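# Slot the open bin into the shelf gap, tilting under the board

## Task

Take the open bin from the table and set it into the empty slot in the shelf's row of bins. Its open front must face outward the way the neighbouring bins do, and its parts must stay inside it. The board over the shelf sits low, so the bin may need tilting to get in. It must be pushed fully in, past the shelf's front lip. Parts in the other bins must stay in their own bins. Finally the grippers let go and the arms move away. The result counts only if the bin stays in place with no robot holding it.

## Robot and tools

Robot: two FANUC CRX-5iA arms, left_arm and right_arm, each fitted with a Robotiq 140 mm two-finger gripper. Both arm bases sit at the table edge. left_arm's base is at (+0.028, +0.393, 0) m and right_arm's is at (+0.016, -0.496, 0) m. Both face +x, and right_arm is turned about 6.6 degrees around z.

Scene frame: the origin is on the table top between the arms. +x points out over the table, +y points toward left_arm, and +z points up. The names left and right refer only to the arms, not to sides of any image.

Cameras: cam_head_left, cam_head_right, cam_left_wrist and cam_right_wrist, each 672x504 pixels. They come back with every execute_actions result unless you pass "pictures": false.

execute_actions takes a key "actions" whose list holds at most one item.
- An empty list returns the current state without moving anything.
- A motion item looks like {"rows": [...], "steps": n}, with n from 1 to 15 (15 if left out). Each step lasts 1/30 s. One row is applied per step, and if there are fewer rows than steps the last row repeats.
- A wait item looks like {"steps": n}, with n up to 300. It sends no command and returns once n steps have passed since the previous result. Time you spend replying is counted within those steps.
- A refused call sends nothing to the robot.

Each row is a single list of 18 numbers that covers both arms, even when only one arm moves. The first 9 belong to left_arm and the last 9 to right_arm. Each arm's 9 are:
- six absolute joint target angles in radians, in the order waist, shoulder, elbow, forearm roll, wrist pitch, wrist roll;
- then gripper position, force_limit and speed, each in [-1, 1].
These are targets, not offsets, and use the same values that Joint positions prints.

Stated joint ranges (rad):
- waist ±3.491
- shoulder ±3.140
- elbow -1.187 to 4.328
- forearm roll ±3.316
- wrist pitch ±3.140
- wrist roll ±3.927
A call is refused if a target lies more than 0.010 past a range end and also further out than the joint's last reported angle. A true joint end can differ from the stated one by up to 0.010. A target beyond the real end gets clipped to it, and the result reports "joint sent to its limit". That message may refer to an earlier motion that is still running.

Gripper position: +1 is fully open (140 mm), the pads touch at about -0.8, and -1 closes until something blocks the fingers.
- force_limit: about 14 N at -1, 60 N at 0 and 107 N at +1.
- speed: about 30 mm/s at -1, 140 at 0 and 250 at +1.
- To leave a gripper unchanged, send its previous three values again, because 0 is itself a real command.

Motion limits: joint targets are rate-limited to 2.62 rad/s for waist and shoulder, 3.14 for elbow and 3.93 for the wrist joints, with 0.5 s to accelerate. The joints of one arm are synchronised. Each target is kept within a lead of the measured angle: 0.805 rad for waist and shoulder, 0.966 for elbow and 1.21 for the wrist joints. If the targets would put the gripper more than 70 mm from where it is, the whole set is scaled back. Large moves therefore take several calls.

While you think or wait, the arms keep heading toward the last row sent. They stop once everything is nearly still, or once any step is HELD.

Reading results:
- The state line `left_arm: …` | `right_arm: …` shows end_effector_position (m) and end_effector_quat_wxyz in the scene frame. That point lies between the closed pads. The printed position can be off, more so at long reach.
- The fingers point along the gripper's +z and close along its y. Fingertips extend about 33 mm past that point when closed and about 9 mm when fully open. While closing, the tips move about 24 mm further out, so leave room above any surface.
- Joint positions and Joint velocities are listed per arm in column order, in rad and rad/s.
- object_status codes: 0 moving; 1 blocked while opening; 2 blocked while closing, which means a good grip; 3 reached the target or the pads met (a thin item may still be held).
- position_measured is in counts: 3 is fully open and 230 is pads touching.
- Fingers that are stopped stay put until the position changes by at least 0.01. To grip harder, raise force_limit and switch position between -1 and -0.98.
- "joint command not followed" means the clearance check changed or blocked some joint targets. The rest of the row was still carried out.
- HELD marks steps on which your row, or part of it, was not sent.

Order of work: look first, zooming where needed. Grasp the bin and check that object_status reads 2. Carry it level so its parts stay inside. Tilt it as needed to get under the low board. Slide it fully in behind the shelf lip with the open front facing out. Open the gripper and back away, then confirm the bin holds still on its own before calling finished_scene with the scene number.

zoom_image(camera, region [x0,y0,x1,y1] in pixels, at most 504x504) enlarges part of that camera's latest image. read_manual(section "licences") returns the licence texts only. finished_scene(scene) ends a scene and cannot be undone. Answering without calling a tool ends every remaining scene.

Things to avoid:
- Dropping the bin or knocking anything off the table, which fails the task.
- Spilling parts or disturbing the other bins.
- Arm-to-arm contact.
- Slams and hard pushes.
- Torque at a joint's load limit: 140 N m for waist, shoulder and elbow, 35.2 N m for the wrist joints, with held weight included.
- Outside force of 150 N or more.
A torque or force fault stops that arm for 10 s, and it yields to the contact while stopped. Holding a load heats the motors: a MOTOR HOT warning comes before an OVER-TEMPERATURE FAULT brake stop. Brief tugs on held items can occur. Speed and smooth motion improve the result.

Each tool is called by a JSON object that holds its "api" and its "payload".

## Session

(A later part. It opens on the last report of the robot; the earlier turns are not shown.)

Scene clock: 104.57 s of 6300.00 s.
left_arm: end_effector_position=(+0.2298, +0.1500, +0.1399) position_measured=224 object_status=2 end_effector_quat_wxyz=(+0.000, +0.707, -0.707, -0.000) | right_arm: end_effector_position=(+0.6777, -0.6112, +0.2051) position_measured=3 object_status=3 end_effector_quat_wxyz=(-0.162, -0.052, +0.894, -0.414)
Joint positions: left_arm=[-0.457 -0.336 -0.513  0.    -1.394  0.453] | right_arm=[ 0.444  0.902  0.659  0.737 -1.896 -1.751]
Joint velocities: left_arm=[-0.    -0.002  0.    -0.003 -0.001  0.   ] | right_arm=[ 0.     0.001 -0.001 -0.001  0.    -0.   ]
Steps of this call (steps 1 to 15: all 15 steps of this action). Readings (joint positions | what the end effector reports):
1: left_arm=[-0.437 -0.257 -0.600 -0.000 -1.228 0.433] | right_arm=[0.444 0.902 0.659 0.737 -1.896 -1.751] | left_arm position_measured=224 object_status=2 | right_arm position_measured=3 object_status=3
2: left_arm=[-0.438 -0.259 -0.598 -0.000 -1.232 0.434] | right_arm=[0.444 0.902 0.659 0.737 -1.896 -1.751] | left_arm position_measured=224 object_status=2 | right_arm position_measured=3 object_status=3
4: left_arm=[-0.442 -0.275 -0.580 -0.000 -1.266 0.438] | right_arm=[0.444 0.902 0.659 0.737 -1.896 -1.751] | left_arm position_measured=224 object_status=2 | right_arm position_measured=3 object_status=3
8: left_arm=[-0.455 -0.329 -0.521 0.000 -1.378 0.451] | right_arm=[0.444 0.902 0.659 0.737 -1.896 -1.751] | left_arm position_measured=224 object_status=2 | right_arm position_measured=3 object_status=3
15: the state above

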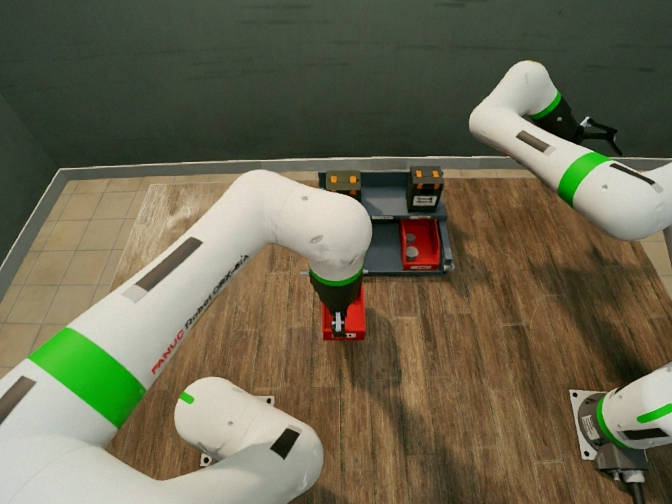

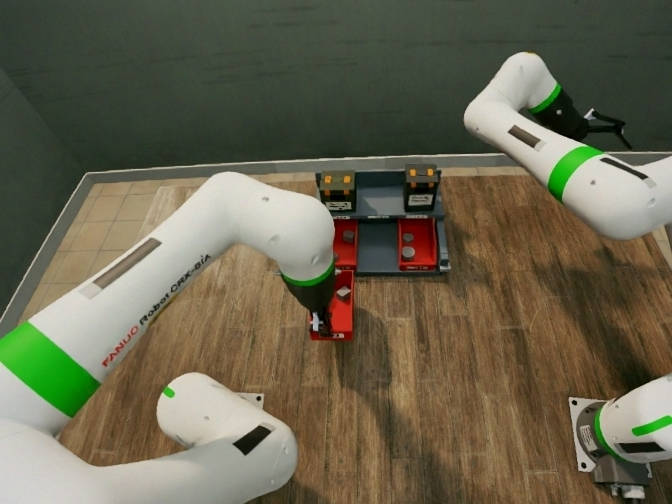

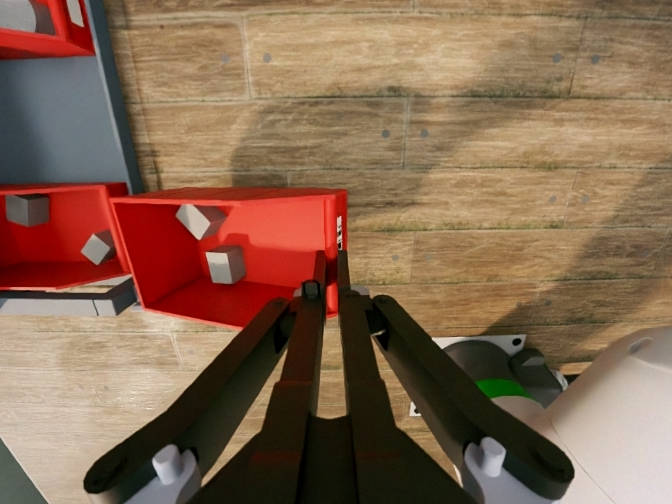

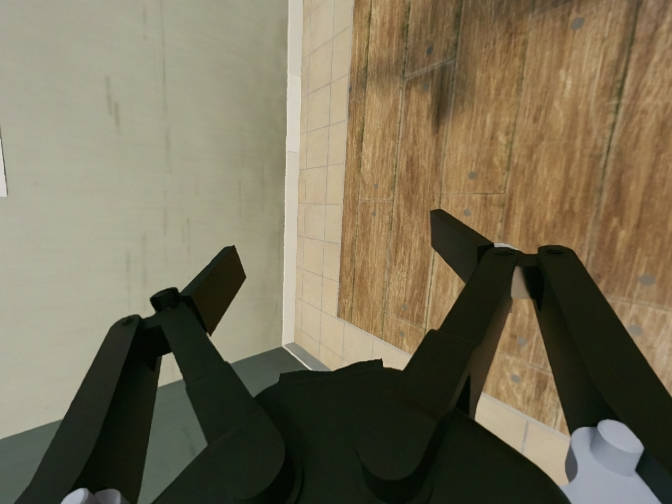

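{"api": "execute_actions", "payload": {"actions": [{"rows":[[-0.6304,-0.2072,-0.4055,0,-1.3725,0.6264,-1,1,-0.5,0.444,0.902,0.659,0.737,-1.896,-1.751,1,0,0]],"steps":11}], "pictures": false}}

{"api": "execute_actions", "payload": {"actions": [{"rows":[[-0.7611,-0.0634,-0.2807,0,-1.3535,0.7571,-1,1,-0.5,0.444,0.902,0.659,0.737,-1.896,-1.751,1,0,0]],"steps":15}]}}

Scene clock: 127.07 s of 6300.00 s.
left_arm: end_effector_position=(+0.2251, +0.0914, +0.1449) position_measured=224 object_status=2 end_effector_quat_wxyz=(-0.000, +0.707, -0.707, -0.000) | right_arm: end_effector_position=(+0.6777, -0.6112, +0.2051) position_measured=3 object_status=3 end_effector_quat_wxyz=(-0.162, -0.052, +0.894, -0.414)
Joint positions: left_arm=[-0.627 -0.21  -0.408 -0.    -1.373  0.623] | right_arm=[ 0.444  0.902  0.659  0.737 -1.896 -1.751]
Joint velocities: left_arm=[-0.174  0.129  0.107 -0.001  0.021  0.175] | right_arm=[ 0.001 -0.    -0.    -0.    -0.    -0.   ]
Steps of this call (steps 1 to 15: the robot went on to your last target; steps 16 to 90: nothing new was sent; then 19.13 s passed at rest; steps 91 to 101: all 11 steps of this action). Readings (joint positions | what the end effector reports):
91: left_arm=[-0.457 -0.336 -0.513 -0.000 -1.394 0.453] | right_arm=[0.444 0.902 0.659 0.737 -1.896 -1.751] | left_arm position_measured=224 object_status=2 | right_arm position_measured=3 object_status=3
92: left_arm=[-0.460 -0.335 -0.511 -0.000 -1.394 0.456] | right_arm=[0.444 0.902 0.659 0.737 -1.896 -1.751] | left_arm position_measured=224 object_status=2 | right_arm position_measured=3 object_status=3
94: left_arm=[-0.482 -0.318 -0.497 -0.000 -1.391 0.479] | right_arm=[0.444 0.902 0.659 0.737 -1.896 -1.751] | left_arm position_measured=224 object_status=2 | right_arm position_measured=3 object_status=3
98: left_arm=[-0.583 -0.242 -0.435 -0.000 -1.378 0.579] | right_arm=[0.444 0.902 0.659 0.737 -1.896 -1.751] | left_arm position_measured=224 object_status=2 | right_arm position_measured=3 object_status=3
101: the state above

Scene clock: 127.57 s of 6300.00 s.
left_arm: end_effector_position=(+0.2250, +0.0280, +0.1450) position_measured=224 object_status=2 end_effector_quat_wxyz=(+0.000, +0.707, -0.707, +0.000) | right_arm: end_effector_position=(+0.6777, -0.6112, +0.2051) position_measured=3 object_status=3 end_effector_quat_wxyz=(-0.162, -0.052, +0.894, -0.414)
Joint positions: left_arm=[-0.761 -0.064 -0.281  0.    -1.354  0.757] | right_arm=[ 0.444  0.902  0.659  0.737 -1.896 -1.751]
Joint velocities: left_arm=[-0.002  0.001  0.001 -0.001 -0.    -0.001] | right_arm=[ 0.     0.001  0.002  0.001 -0.001 -0.   ]
Steps of this call (steps 1 to 15: all 15 steps of this action). Readings (joint positions | what the end effector reports):
1: left_arm=[-0.630 -0.207 -0.406 -0.000 -1.373 0.626] | right_arm=[0.444 0.902 0.659 0.737 -1.896 -1.751] | left_arm position_measured=224 object_status=2 | right_arm position_measured=3 object_status=3
2: left_arm=[-0.633 -0.205 -0.403 -0.000 -1.372 0.629] | right_arm=[0.444 0.902 0.659 0.737 -1.896 -1.751] | left_arm position_measured=224 object_status=2 | right_arm position_measured=3 object_status=3
4: left_arm=[-0.653 -0.182 -0.384 -0.000 -1.369 0.649] | right_arm=[0.444 0.902 0.659 0.737 -1.896 -1.751] | left_arm position_measured=224 object_status=2 | right_arm position_measured=3 object_status=3
8: left_arm=[-0.736 -0.091 -0.304 0.000 -1.357 0.732] | right_arm=[0.444 0.902 0.659 0.737 -1.896 -1.751] | left_arm position_measured=224 object_status=2 | right_arm position_measured=3 object_status=3
15: the state above

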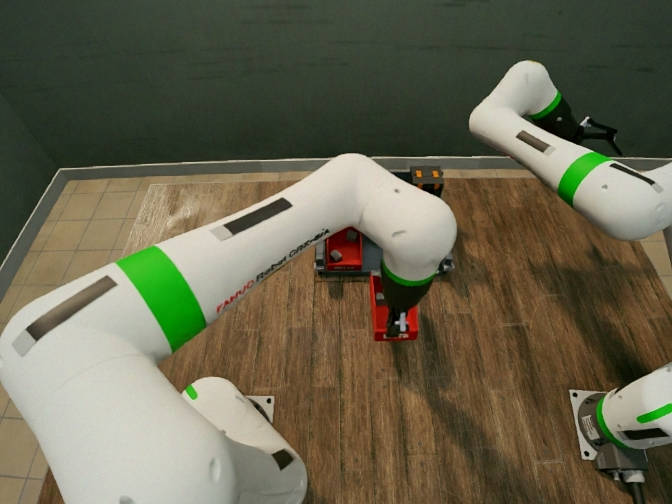

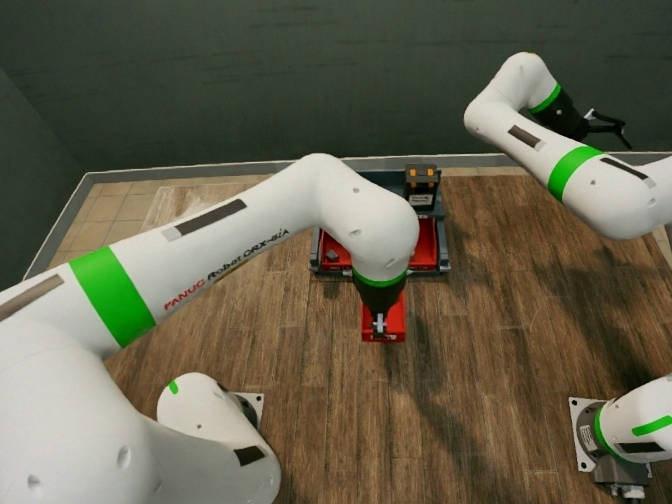

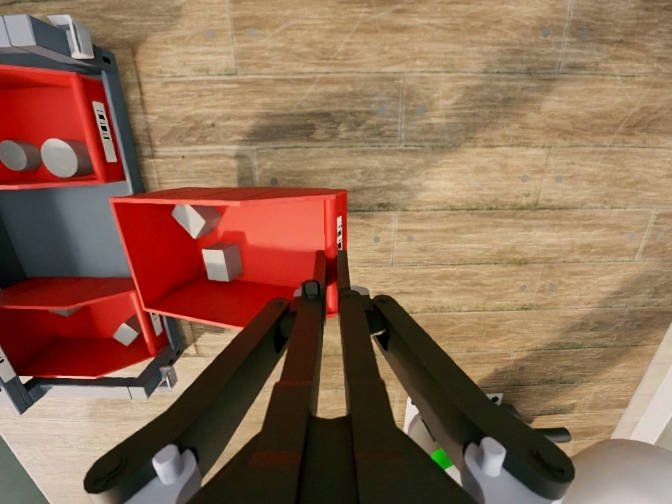

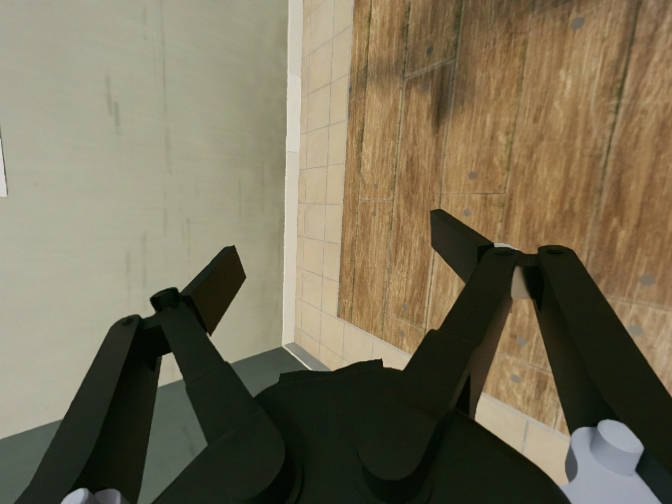

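{"api": "zoom_image", "payload": {"camera": "cam_left_wrist", "region": [0, 40, 360, 410]}}

{"api": "zoom_image", "payload": {"camera": "cam_head_right", "region": [290, 200, 470, 360]}}

Region (0, 40, 360, 410) of cam_left_wrist's 672x504 image, scaled by 1.362, with more detail than that image has; it fills the left 490 columns of this view, and the rest is white.

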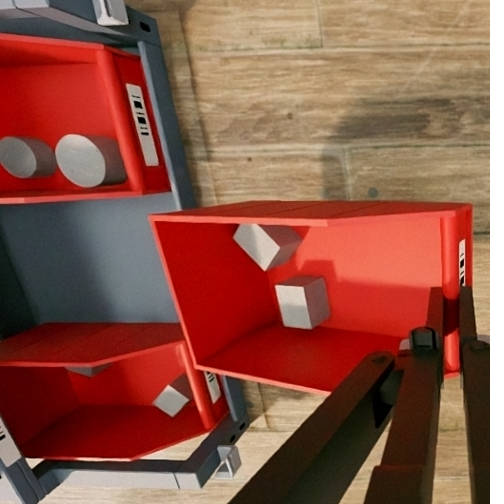

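Region (290, 200, 470, 360) of cam_head_right's 672x504 image, scaled by 2.800, with more detail than that image has.

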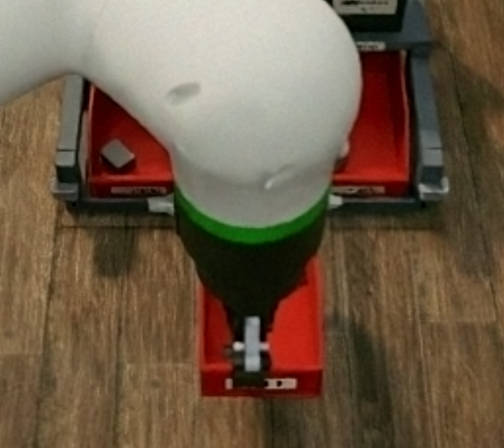

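{"api": "execute_actions", "payload": {"actions": [{"rows":[[-0.6824,0.0113,-0.2318,0,-1.3277,0.6784,-1,1,-0.5,0.444,0.902,0.659,0.737,-1.896,-1.751,1,0,0]],"steps":15}]}}

Scene clock: 180.47 s of 6300.00 s.
left_arm: end_effector_position=(+0.2749, +0.0270, +0.1349) position_measured=224 object_status=2 end_effector_quat_wxyz=(-0.000, +0.707, -0.707, -0.000) | right_arm: end_effector_position=(+0.6777, -0.6112, +0.2051) position_measured=3 object_status=3 end_effector_quat_wxyz=(-0.162, -0.052, +0.894, -0.414)
Joint positions: left_arm=[-0.682  0.011 -0.232 -0.    -1.328  0.678] | right_arm=[ 0.444  0.902  0.659  0.737 -1.896 -1.751]
Joint velocities: left_arm=[ 0.001 -0.002 -0.     0.003 -0.001  0.   ] | right_arm=[ 0.     0.    -0.    -0.     0.     0.001]
Steps of this call (steps 1 to 15: the robot went on to your last target; steps 16 to 90: nothing new was sent; then 49.40 s passed at rest; steps 91 to 105: all 15 steps of this action). Readings (joint positions | what the end effector reports):
91: left_arm=[-0.761 -0.063 -0.281 -0.000 -1.353 0.757] | right_arm=[0.444 0.902 0.659 0.737 -1.896 -1.751] | left_arm position_measured=224 object_status=2 | right_arm position_measured=3 object_status=3
92: left_arm=[-0.759 -0.061 -0.279 -0.000 -1.353 0.755] | right_arm=[0.444 0.902 0.659 0.737 -1.896 -1.751] | left_arm position_measured=224 object_status=2 | right_arm position_measured=3 object_status=3
94: left_arm=[-0.736 -0.040 -0.265 -0.000 -1.345 0.732] | right_arm=[0.444 0.902 0.659 0.737 -1.896 -1.751] | left_arm position_measured=224 object_status=2 | right_arm position_measured=3 object_status=3
98: left_arm=[-0.683 0.011 -0.233 -0.000 -1.328 0.680] | right_arm=[0.444 0.902 0.659 0.737 -1.896 -1.751] | left_arm position_measured=224 object_status=2 | right_arm position_measured=3 object_status=3
105: the state above

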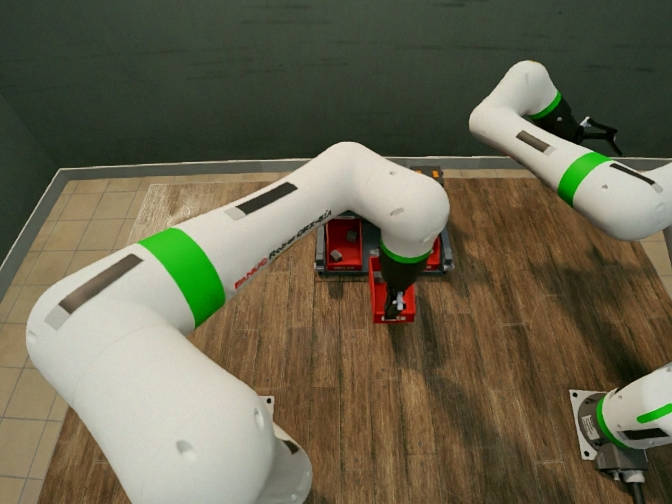

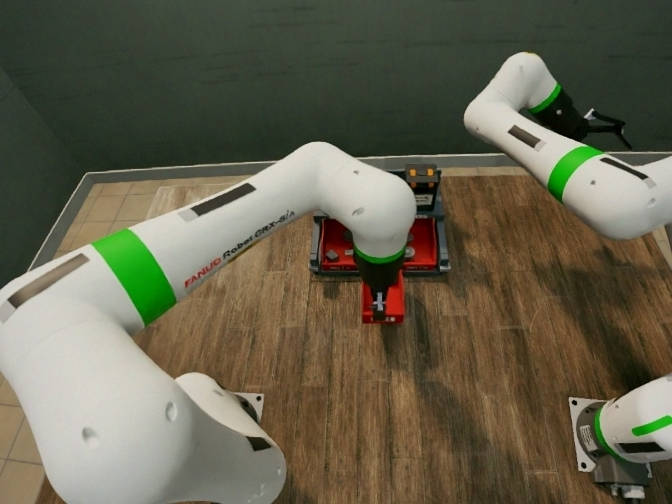

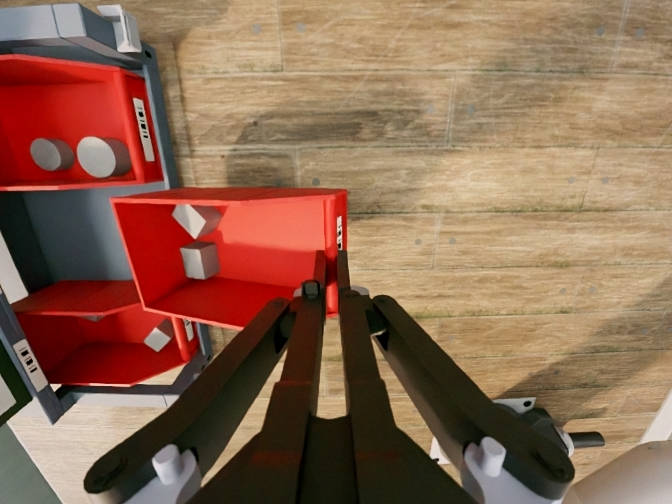

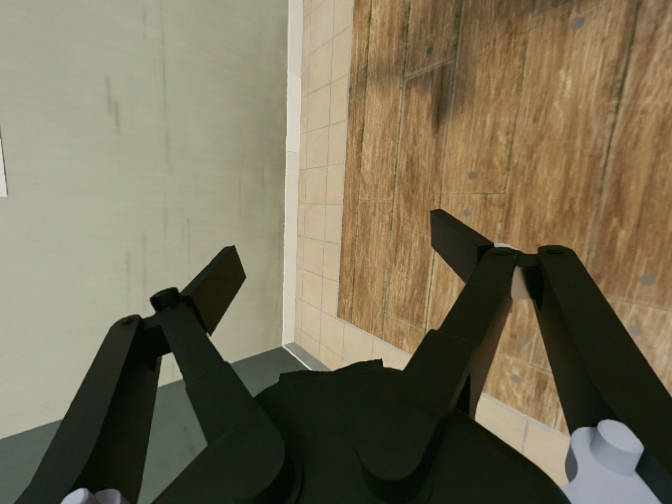

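{"api": "zoom_image", "payload": {"camera": "cam_left_wrist", "region": [0, 20, 360, 420]}}

Region (0, 20, 360, 420) of cam_left_wrist's 672x504 image, scaled by 1.260, with more detail than that image has; it fills the left 454 columns of this view, and the rest is white.

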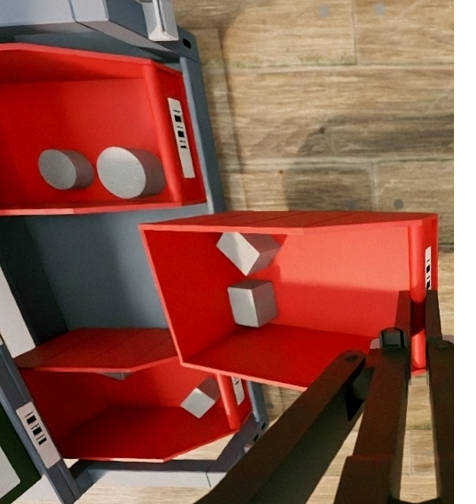

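{"api": "execute_actions", "payload": {"actions": [{"rows":[[-0.6266,0.0803,-0.1958,0,-1.2947,0.6226,-1,1,-0.5,0.444,0.902,0.659,0.737,-1.896,-1.751,1,0,0]],"steps":15}]}}

Scene clock: 203.17 s of 6300.00 s.
left_arm: end_effector_position=(+0.3149, +0.0270, +0.1199) position_measured=224 object_status=2 end_effector_quat_wxyz=(+0.000, +0.707, -0.707, -0.000) | right_arm: end_effector_position=(+0.6777, -0.6112, +0.2051) position_measured=3 object_status=3 end_effector_quat_wxyz=(-0.162, -0.052, +0.894, -0.414)
Joint positions: left_arm=[-0.627  0.08  -0.196  0.    -1.295  0.623] | right_arm=[ 0.444  0.902  0.659  0.737 -1.896 -1.751]
Joint velocities: left_arm=[-0.001  0.001 -0.     0.001  0.    -0.   ] | right_arm=[ 0.001  0.    -0.    -0.    -0.    -0.   ]
Steps of this call (steps 1 to 15: the robot went on to your last target; steps 16 to 90: nothing new was sent; then 19.20 s passed at rest; steps 91 to 105: all 15 steps of this action). Readings (joint positions | what the end effector reports):
91: left_arm=[-0.682 0.011 -0.232 0.000 -1.328 0.678] | right_arm=[0.444 0.902 0.659 0.737 -1.896 -1.751] | left_arm position_measured=224 object_status=2 | right_arm position_measured=3 object_status=3
92: left_arm=[-0.680 0.014 -0.230 0.000 -1.326 0.676] | right_arm=[0.444 0.902 0.659 0.737 -1.896 -1.751] | left_arm position_measured=224 object_status=2 | right_arm position_measured=3 object_status=3
94: left_arm=[-0.662 0.036 -0.219 0.000 -1.316 0.658] | right_arm=[0.444 0.902 0.659 0.737 -1.896 -1.751] | left_arm position_measured=224 object_status=2 | right_arm position_measured=3 object_status=3
98: left_arm=[-0.627 0.080 -0.196 0.000 -1.295 0.623] | right_arm=[0.444 0.902 0.659 0.737 -1.896 -1.751] | left_arm position_measured=224 object_status=2 | right_arm position_measured=3 object_status=3
105: the state above

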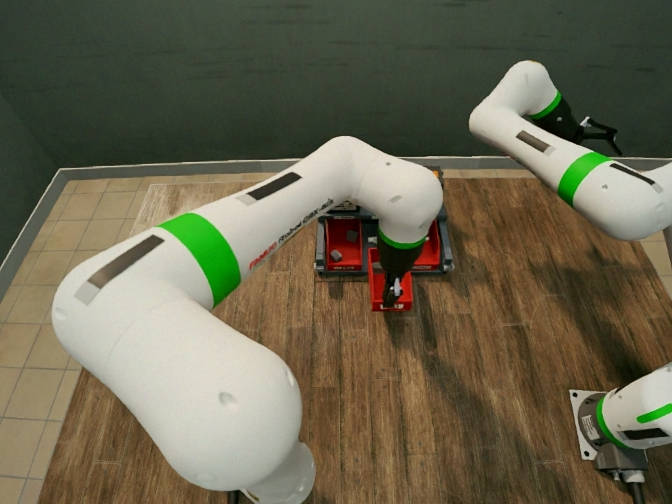

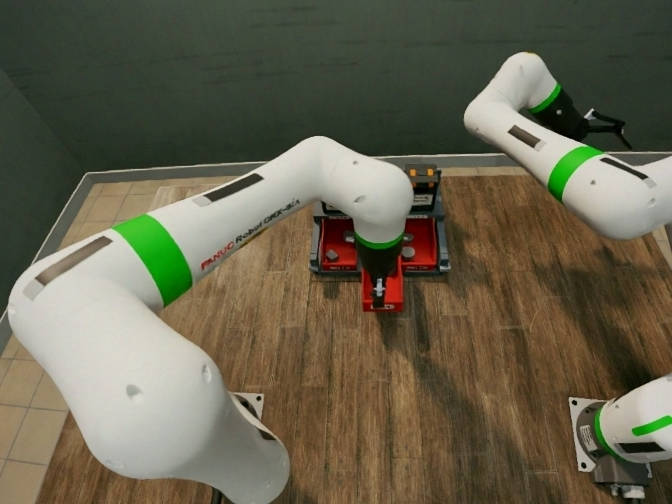

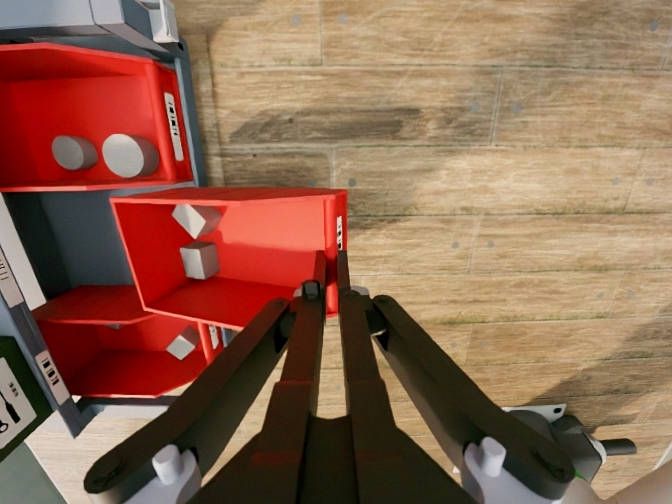

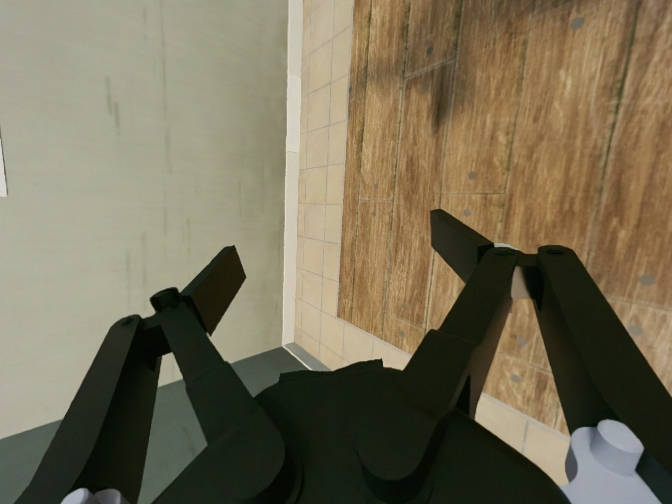

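{"api": "execute_actions", "payload": {"actions": [{"rows":[[-0.6074,0.1142,-0.1949,0,-1.2617,0.6034,-1,1,-0.5,0.444,0.902,0.659,0.737,-1.896,-1.751,1,0,0]],"steps":13}]}}

{"api": "zoom_image", "payload": {"camera": "cam_left_wrist", "region": [0, 20, 360, 420]}}

Scene clock: 221.57 s of 6300.00 s.
left_arm: end_effector_position=(+0.3300, +0.0271, +0.1051) position_measured=224 object_status=2 end_effector_quat_wxyz=(-0.000, +0.707, -0.707, +0.000) | right_arm: end_effector_position=(+0.6777, -0.6112, +0.2051) position_measured=3 object_status=3 end_effector_quat_wxyz=(-0.162, -0.052, +0.894, -0.414)
Joint positions: left_arm=[-0.607  0.114 -0.195 -0.    -1.262  0.603] | right_arm=[ 0.444  0.902  0.659  0.737 -1.896 -1.751]
Joint velocities: left_arm=[-0.     0.001 -0.     0.003  0.    -0.   ] | right_arm=[-0.001 -0.     0.    -0.     0.    -0.   ]
Steps of this call (steps 1 to 15: the robot went on to your last target; steps 16 to 90: nothing new was sent; then 14.97 s passed at rest; steps 91 to 103: all 13 steps of this action). Readings (joint positions | what the end effector reports):
91: left_arm=[-0.627 0.080 -0.196 -0.000 -1.295 0.623] | right_arm=[0.444 0.902 0.659 0.737 -1.896 -1.751] | left_arm position_measured=224 object_status=2 | right_arm position_measured=3 object_status=3
92: left_arm=[-0.625 0.082 -0.196 -0.000 -1.292 0.621] | right_arm=[0.444 0.902 0.659 0.737 -1.896 -1.751] | left_arm position_measured=224 object_status=2 | right_arm position_measured=3 object_status=3
94: left_arm=[-0.614 0.102 -0.195 -0.000 -1.272 0.610] | right_arm=[0.444 0.902 0.659 0.737 -1.896 -1.751] | left_arm position_measured=224 object_status=2 | right_arm position_measured=3 object_status=3
98: left_arm=[-0.607 0.114 -0.195 -0.000 -1.262 0.603] | right_arm=[0.444 0.902 0.659 0.737 -1.896 -1.751] | left_arm position_measured=224 object_status=2 | right_arm position_measured=3 object_status=3
103: the state above

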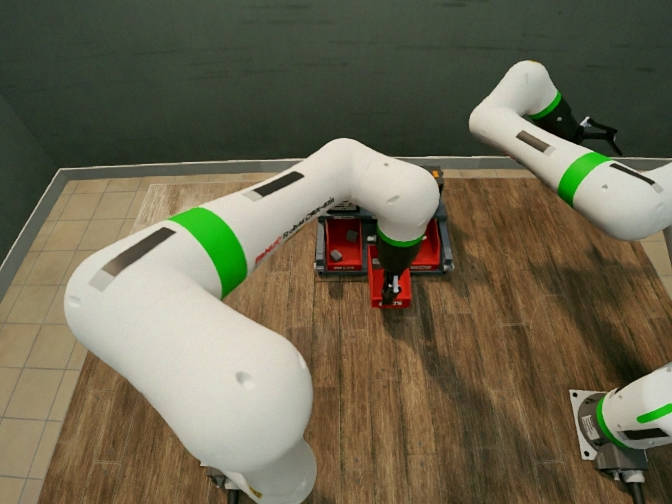

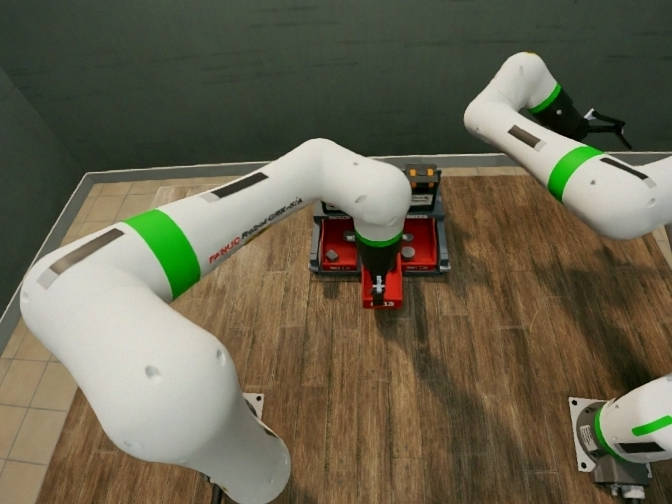

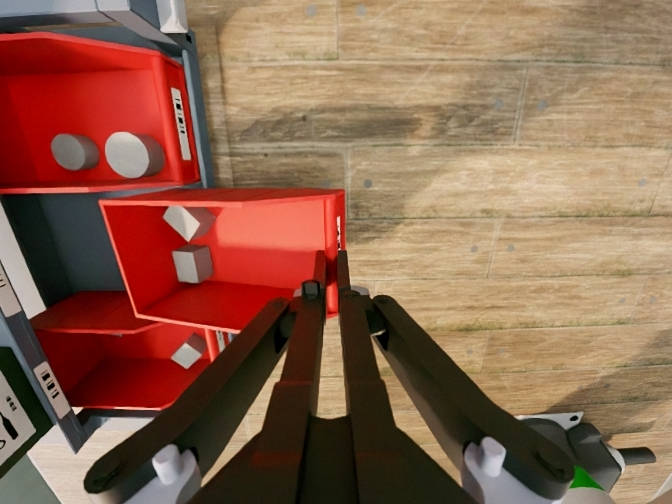

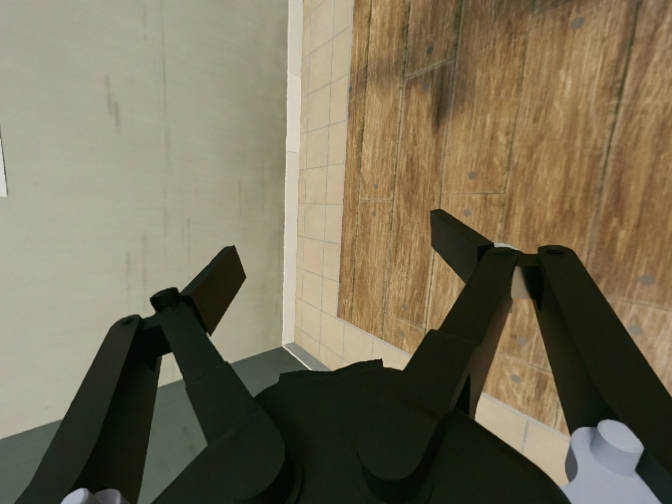

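Region (0, 20, 360, 420) of cam_left_wrist's 672x504 image, scaled by 1.260, with more detail than that image has; it fills the left 454 columns of this view, and the rest is white.

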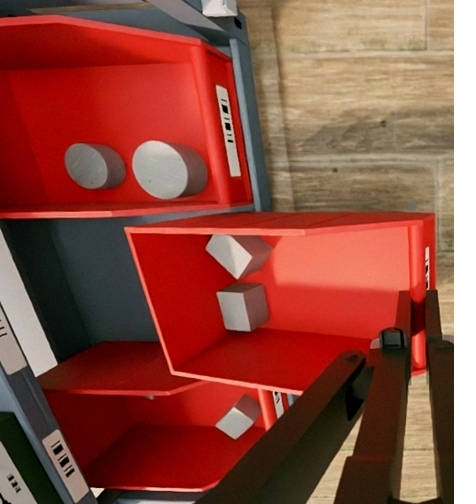

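{"api": "execute_actions", "payload": {"actions": [{"rows":[[-0.5719,0.1708,-0.1573,0,-1.2427,0.5679,-1,1,-0.5,0.444,0.902,0.659,0.737,-1.896,-1.751,1,0,0]],"steps":15}]}}

Scene clock: 234.53 s of 6300.00 s.
left_arm: end_effector_position=(+0.3599, +0.0270, +0.0939) position_measured=224 object_status=2 end_effector_quat_wxyz=(+0.000, +0.707, -0.707, -0.000) | right_arm: end_effector_position=(+0.6777, -0.6112, +0.2051) position_measured=3 object_status=3 end_effector_quat_wxyz=(-0.162, -0.052, +0.894, -0.414)
Joint positions: left_arm=[-0.572  0.171 -0.157  0.    -1.243  0.568] | right_arm=[ 0.444  0.902  0.659  0.737 -1.896 -1.751]
Joint velocities: left_arm=[-0.001 -0.     0.    -0.001  0.     0.001] | right_arm=[-0.  0. -0.  0.  0.  0.]
Steps of this call (steps 1 to 15: the robot went on to your last target; steps 16 to 90: nothing new was sent; then 9.47 s passed at rest; steps 91 to 105: all 15 steps of this action). Readings (joint positions | what the end effector reports):
91: left_arm=[-0.607 0.114 -0.195 0.000 -1.262 0.603] | right_arm=[0.444 0.902 0.659 0.737 -1.896 -1.751] | left_arm position_measured=224 object_status=2 | right_arm position_measured=3 object_status=3
92: left_arm=[-0.606 0.117 -0.193 0.000 -1.261 0.602] | right_arm=[0.444 0.902 0.659 0.737 -1.896 -1.751] | left_arm position_measured=224 object_status=2 | right_arm position_measured=3 object_status=3
94: left_arm=[-0.592 0.139 -0.178 0.000 -1.253 0.588] | right_arm=[0.444 0.902 0.659 0.737 -1.896 -1.751] | left_arm position_measured=224 object_status=2 | right_arm position_measured=3 object_status=3
98: left_arm=[-0.572 0.171 -0.157 0.000 -1.243 0.568] | right_arm=[0.444 0.902 0.659 0.737 -1.896 -1.751] | left_arm position_measured=224 object_status=2 | right_arm position_measured=3 object_status=3
105: the state above

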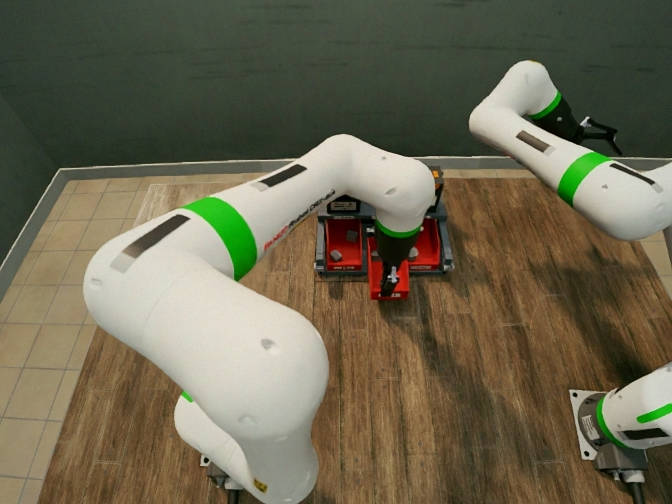

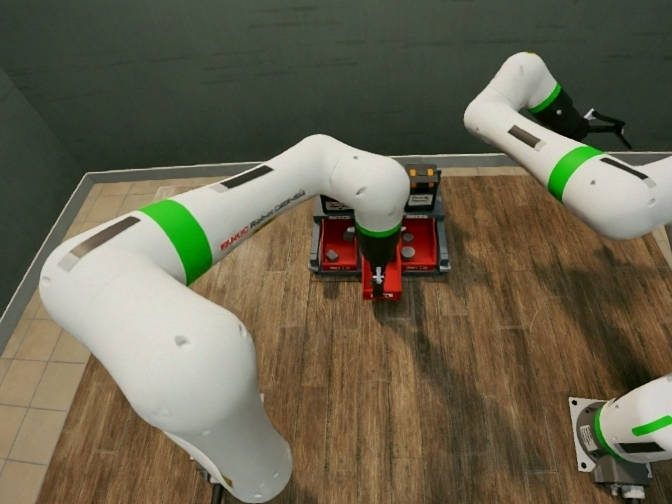

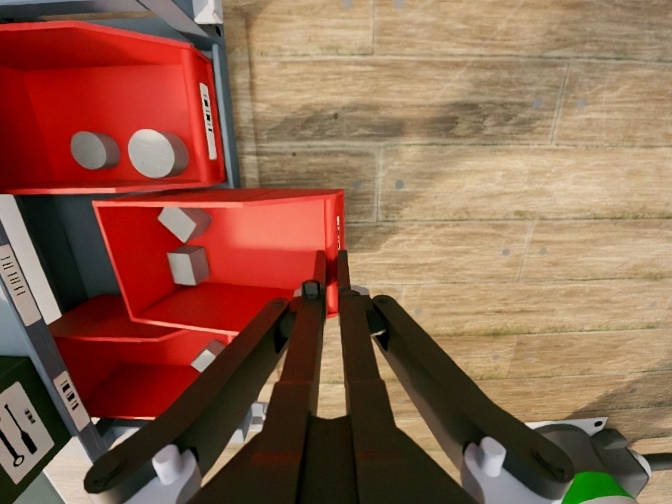

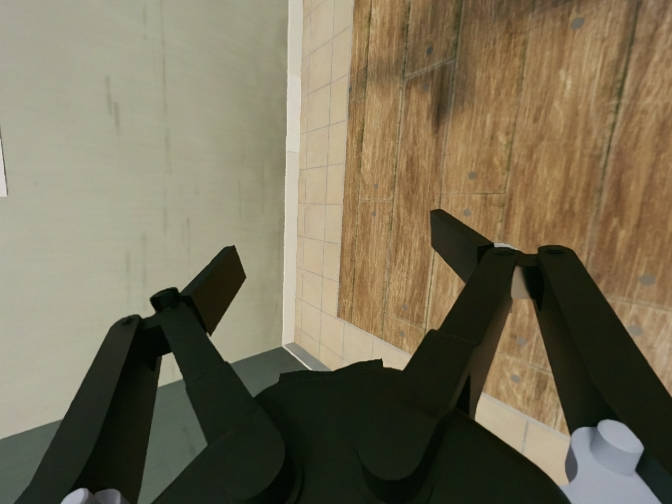

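{"api": "execute_actions", "payload": {"actions": [{"rows":[[-0.5396,0.2229,-0.1023,0,-1.2456,0.5356,-1,1,-0.5,0.444,0.902,0.659,0.737,-1.896,-1.751,1,0,0]],"steps":15}]}}

Scene clock: 243.10 s of 6300.00 s.
left_arm: end_effector_position=(+0.3899, +0.0271, +0.0910) position_measured=224 object_status=2 end_effector_quat_wxyz=(+0.000, +0.707, -0.707, -0.000) | right_arm: end_effector_position=(+0.6777, -0.6112, +0.2051) position_measured=3 object_status=3 end_effector_quat_wxyz=(-0.162, -0.052, +0.894, -0.414)
Joint positions: left_arm=[-0.54   0.223 -0.102  0.    -1.246  0.536] | right_arm=[ 0.444  0.902  0.659  0.737 -1.896 -1.751]
Joint velocities: left_arm=[ 0.     0.001 -0.    -0.002  0.    -0.001] | right_arm=[-0.001  0.001  0.    -0.     0.001  0.001]
Steps of this call (steps 1 to 15: the robot went on to your last target; steps 16 to 90: nothing new was sent; then 5.07 s passed at rest; steps 91 to 105: all 15 steps of this action). Readings (joint positions | what the end effector reports):
91: left_arm=[-0.572 0.171 -0.157 0.000 -1.243 0.568] | right_arm=[0.444 0.902 0.659 0.737 -1.896 -1.751] | left_arm position_measured=224 object_status=2 | right_arm position_measured=3 object_status=3
92: left_arm=[-0.570 0.173 -0.154 0.000 -1.243 0.566] | right_arm=[0.444 0.902 0.659 0.737 -1.896 -1.751] | left_arm position_measured=224 object_status=2 | right_arm position_measured=3 object_status=3
94: left_arm=[-0.557 0.195 -0.131 0.000 -1.244 0.552] | right_arm=[0.444 0.902 0.659 0.737 -1.896 -1.751] | left_arm position_measured=224 object_status=2 | right_arm position_measured=3 object_status=3
98: left_arm=[-0.540 0.223 -0.102 0.000 -1.246 0.536] | right_arm=[0.444 0.902 0.659 0.737 -1.896 -1.751] | left_arm position_measured=224 object_status=2 | right_arm position_measured=3 object_status=3
105: the state above

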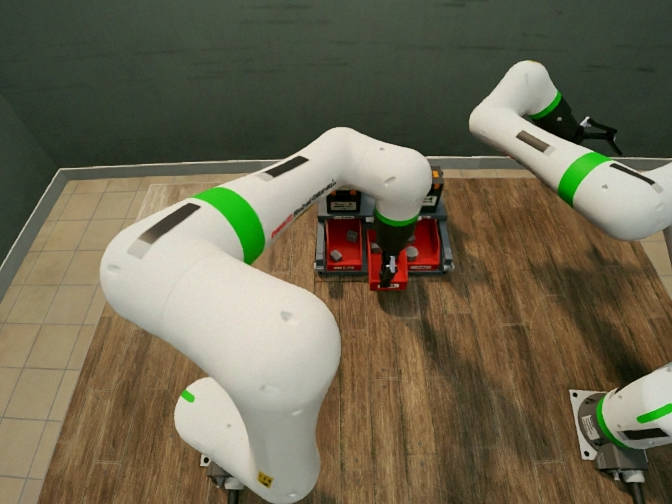

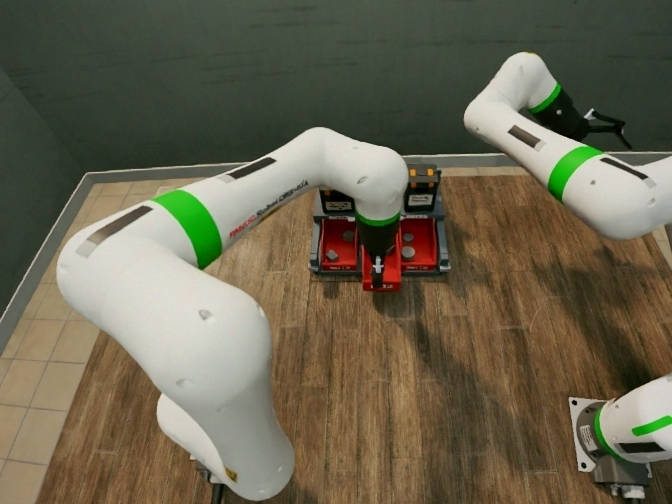

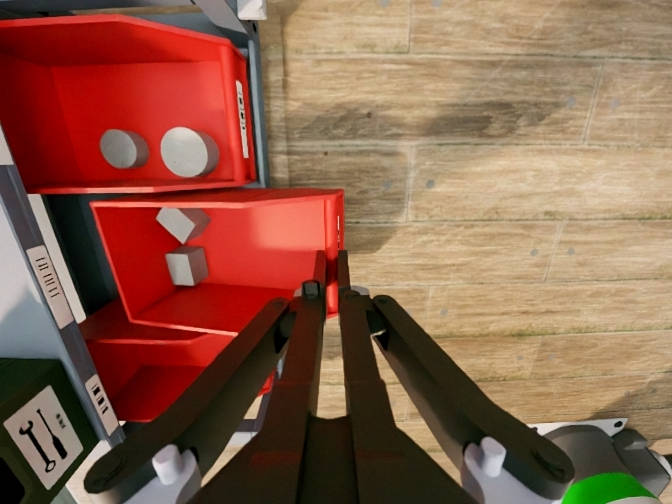

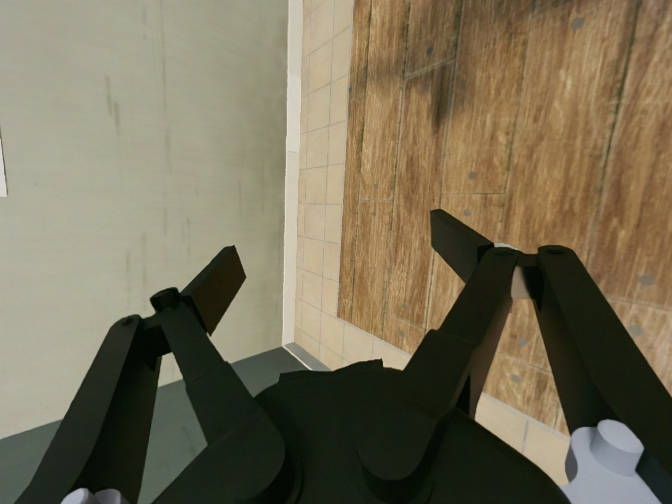

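{"api": "execute_actions", "payload": {"actions": [{"rows":[[-0.5103,0.2753,-0.0394,0,-1.2561,0.5063,-1,1,-0.5,0.444,0.902,0.659,0.737,-1.896,-1.751,1,0,0]],"steps":15}]}}

Scene clock: 258.33 s of 6300.00 s.
left_arm: end_effector_position=(+0.4199, +0.0271, +0.0899) position_measured=224 object_status=2 end_effector_quat_wxyz=(+0.000, +0.707, -0.707, -0.000) | right_arm: end_effector_position=(+0.6777, -0.6112, +0.2051) position_measured=3 object_status=3 end_effector_quat_wxyz=(-0.162, -0.052, +0.894, -0.414)
Joint positions: left_arm=[-0.51   0.275 -0.039  0.    -1.256  0.506] | right_arm=[ 0.444  0.902  0.659  0.737 -1.896 -1.751]
Joint velocities: left_arm=[-0.    -0.     0.    -0.    -0.     0.001] | right_arm=[ 0.001 -0.001 -0.     0.     0.002  0.   ]
Steps of this call (steps 1 to 15: the robot went on to your last target; steps 16 to 90: nothing new was sent; then 11.73 s passed at rest; steps 91 to 105: all 15 steps of this action). Readings (joint positions | what the end effector reports):
91: left_arm=[-0.540 0.223 -0.102 0.000 -1.246 0.536] | right_arm=[0.444 0.902 0.659 0.737 -1.896 -1.751] | left_arm position_measured=224 object_status=2 | right_arm position_measured=3 object_status=3
92: left_arm=[-0.538 0.226 -0.099 0.000 -1.246 0.534] | right_arm=[0.444 0.902 0.659 0.737 -1.896 -1.751] | left_arm position_measured=224 object_status=2 | right_arm position_measured=3 object_status=3
94: left_arm=[-0.526 0.248 -0.072 0.000 -1.250 0.522] | right_arm=[0.444 0.902 0.659 0.737 -1.896 -1.751] | left_arm position_measured=224 object_status=2 | right_arm position_measured=3 object_status=3
98: left_arm=[-0.510 0.275 -0.040 0.000 -1.256 0.506] | right_arm=[0.444 0.902 0.659 0.737 -1.896 -1.751] | left_arm position_measured=224 object_status=2 | right_arm position_measured=3 object_status=3
105: the state above

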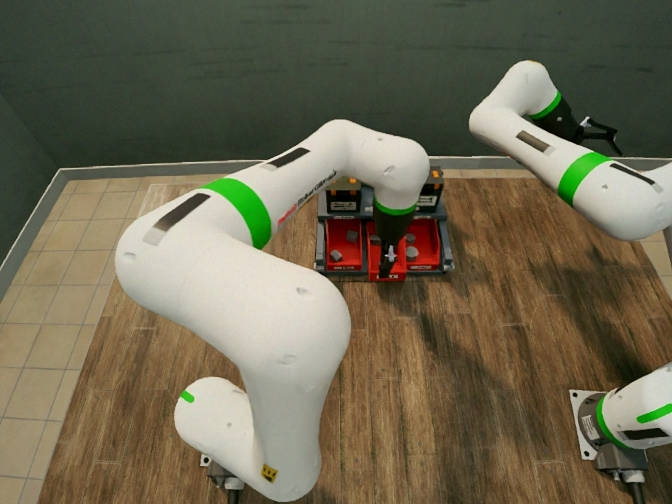

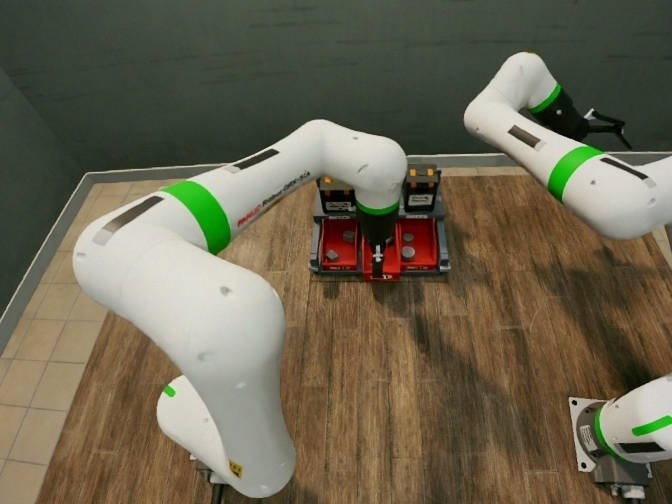

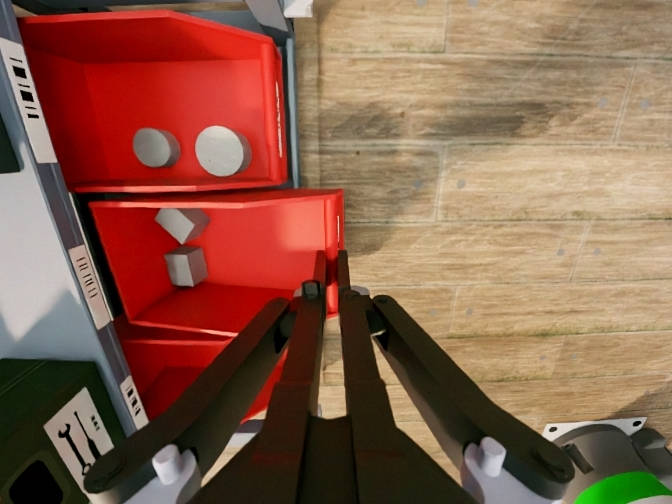

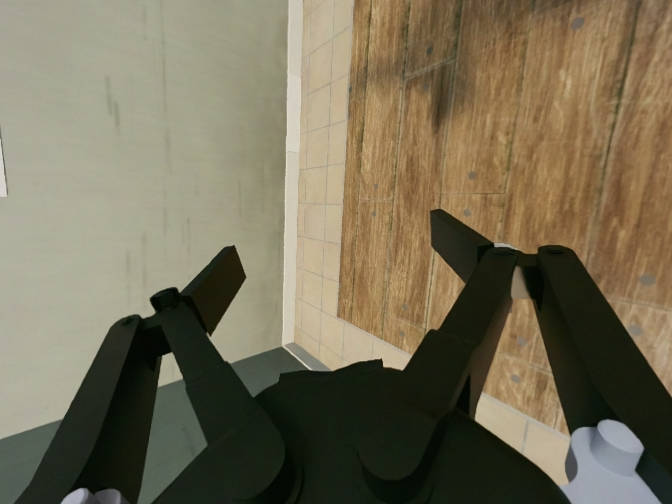

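{"api": "zoom_image", "payload": {"camera": "cam_left_wrist", "region": [30, 120, 360, 400]}}

{"api": "zoom_image", "payload": {"camera": "cam_head_right", "region": [300, 170, 460, 300]}}

Region (30, 120, 360, 400) of cam_left_wrist's 672x504 image, scaled by 1.527, with more detail than that image has; it fills the top 428 rows of this view, and the rest is white.

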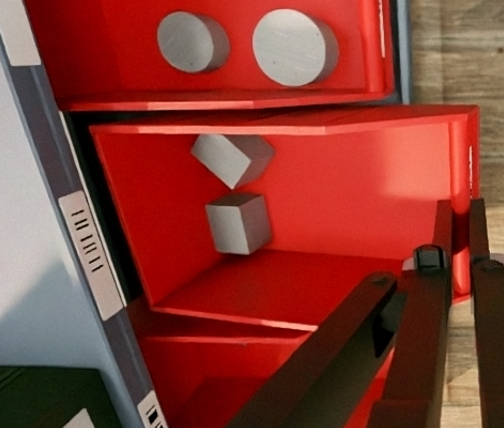

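Region (300, 170, 460, 300) of cam_head_right's 672x504 image, scaled by 3.150, with more detail than that image has; it fills the top 410 rows of this view, and the rest is white.

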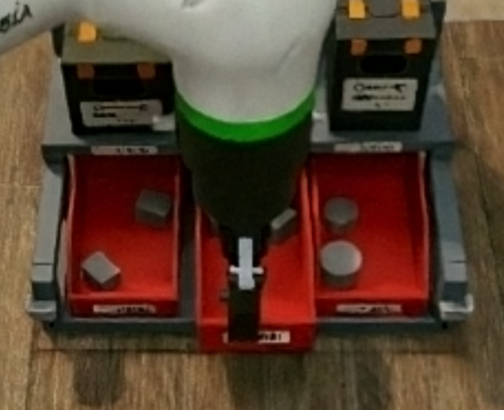

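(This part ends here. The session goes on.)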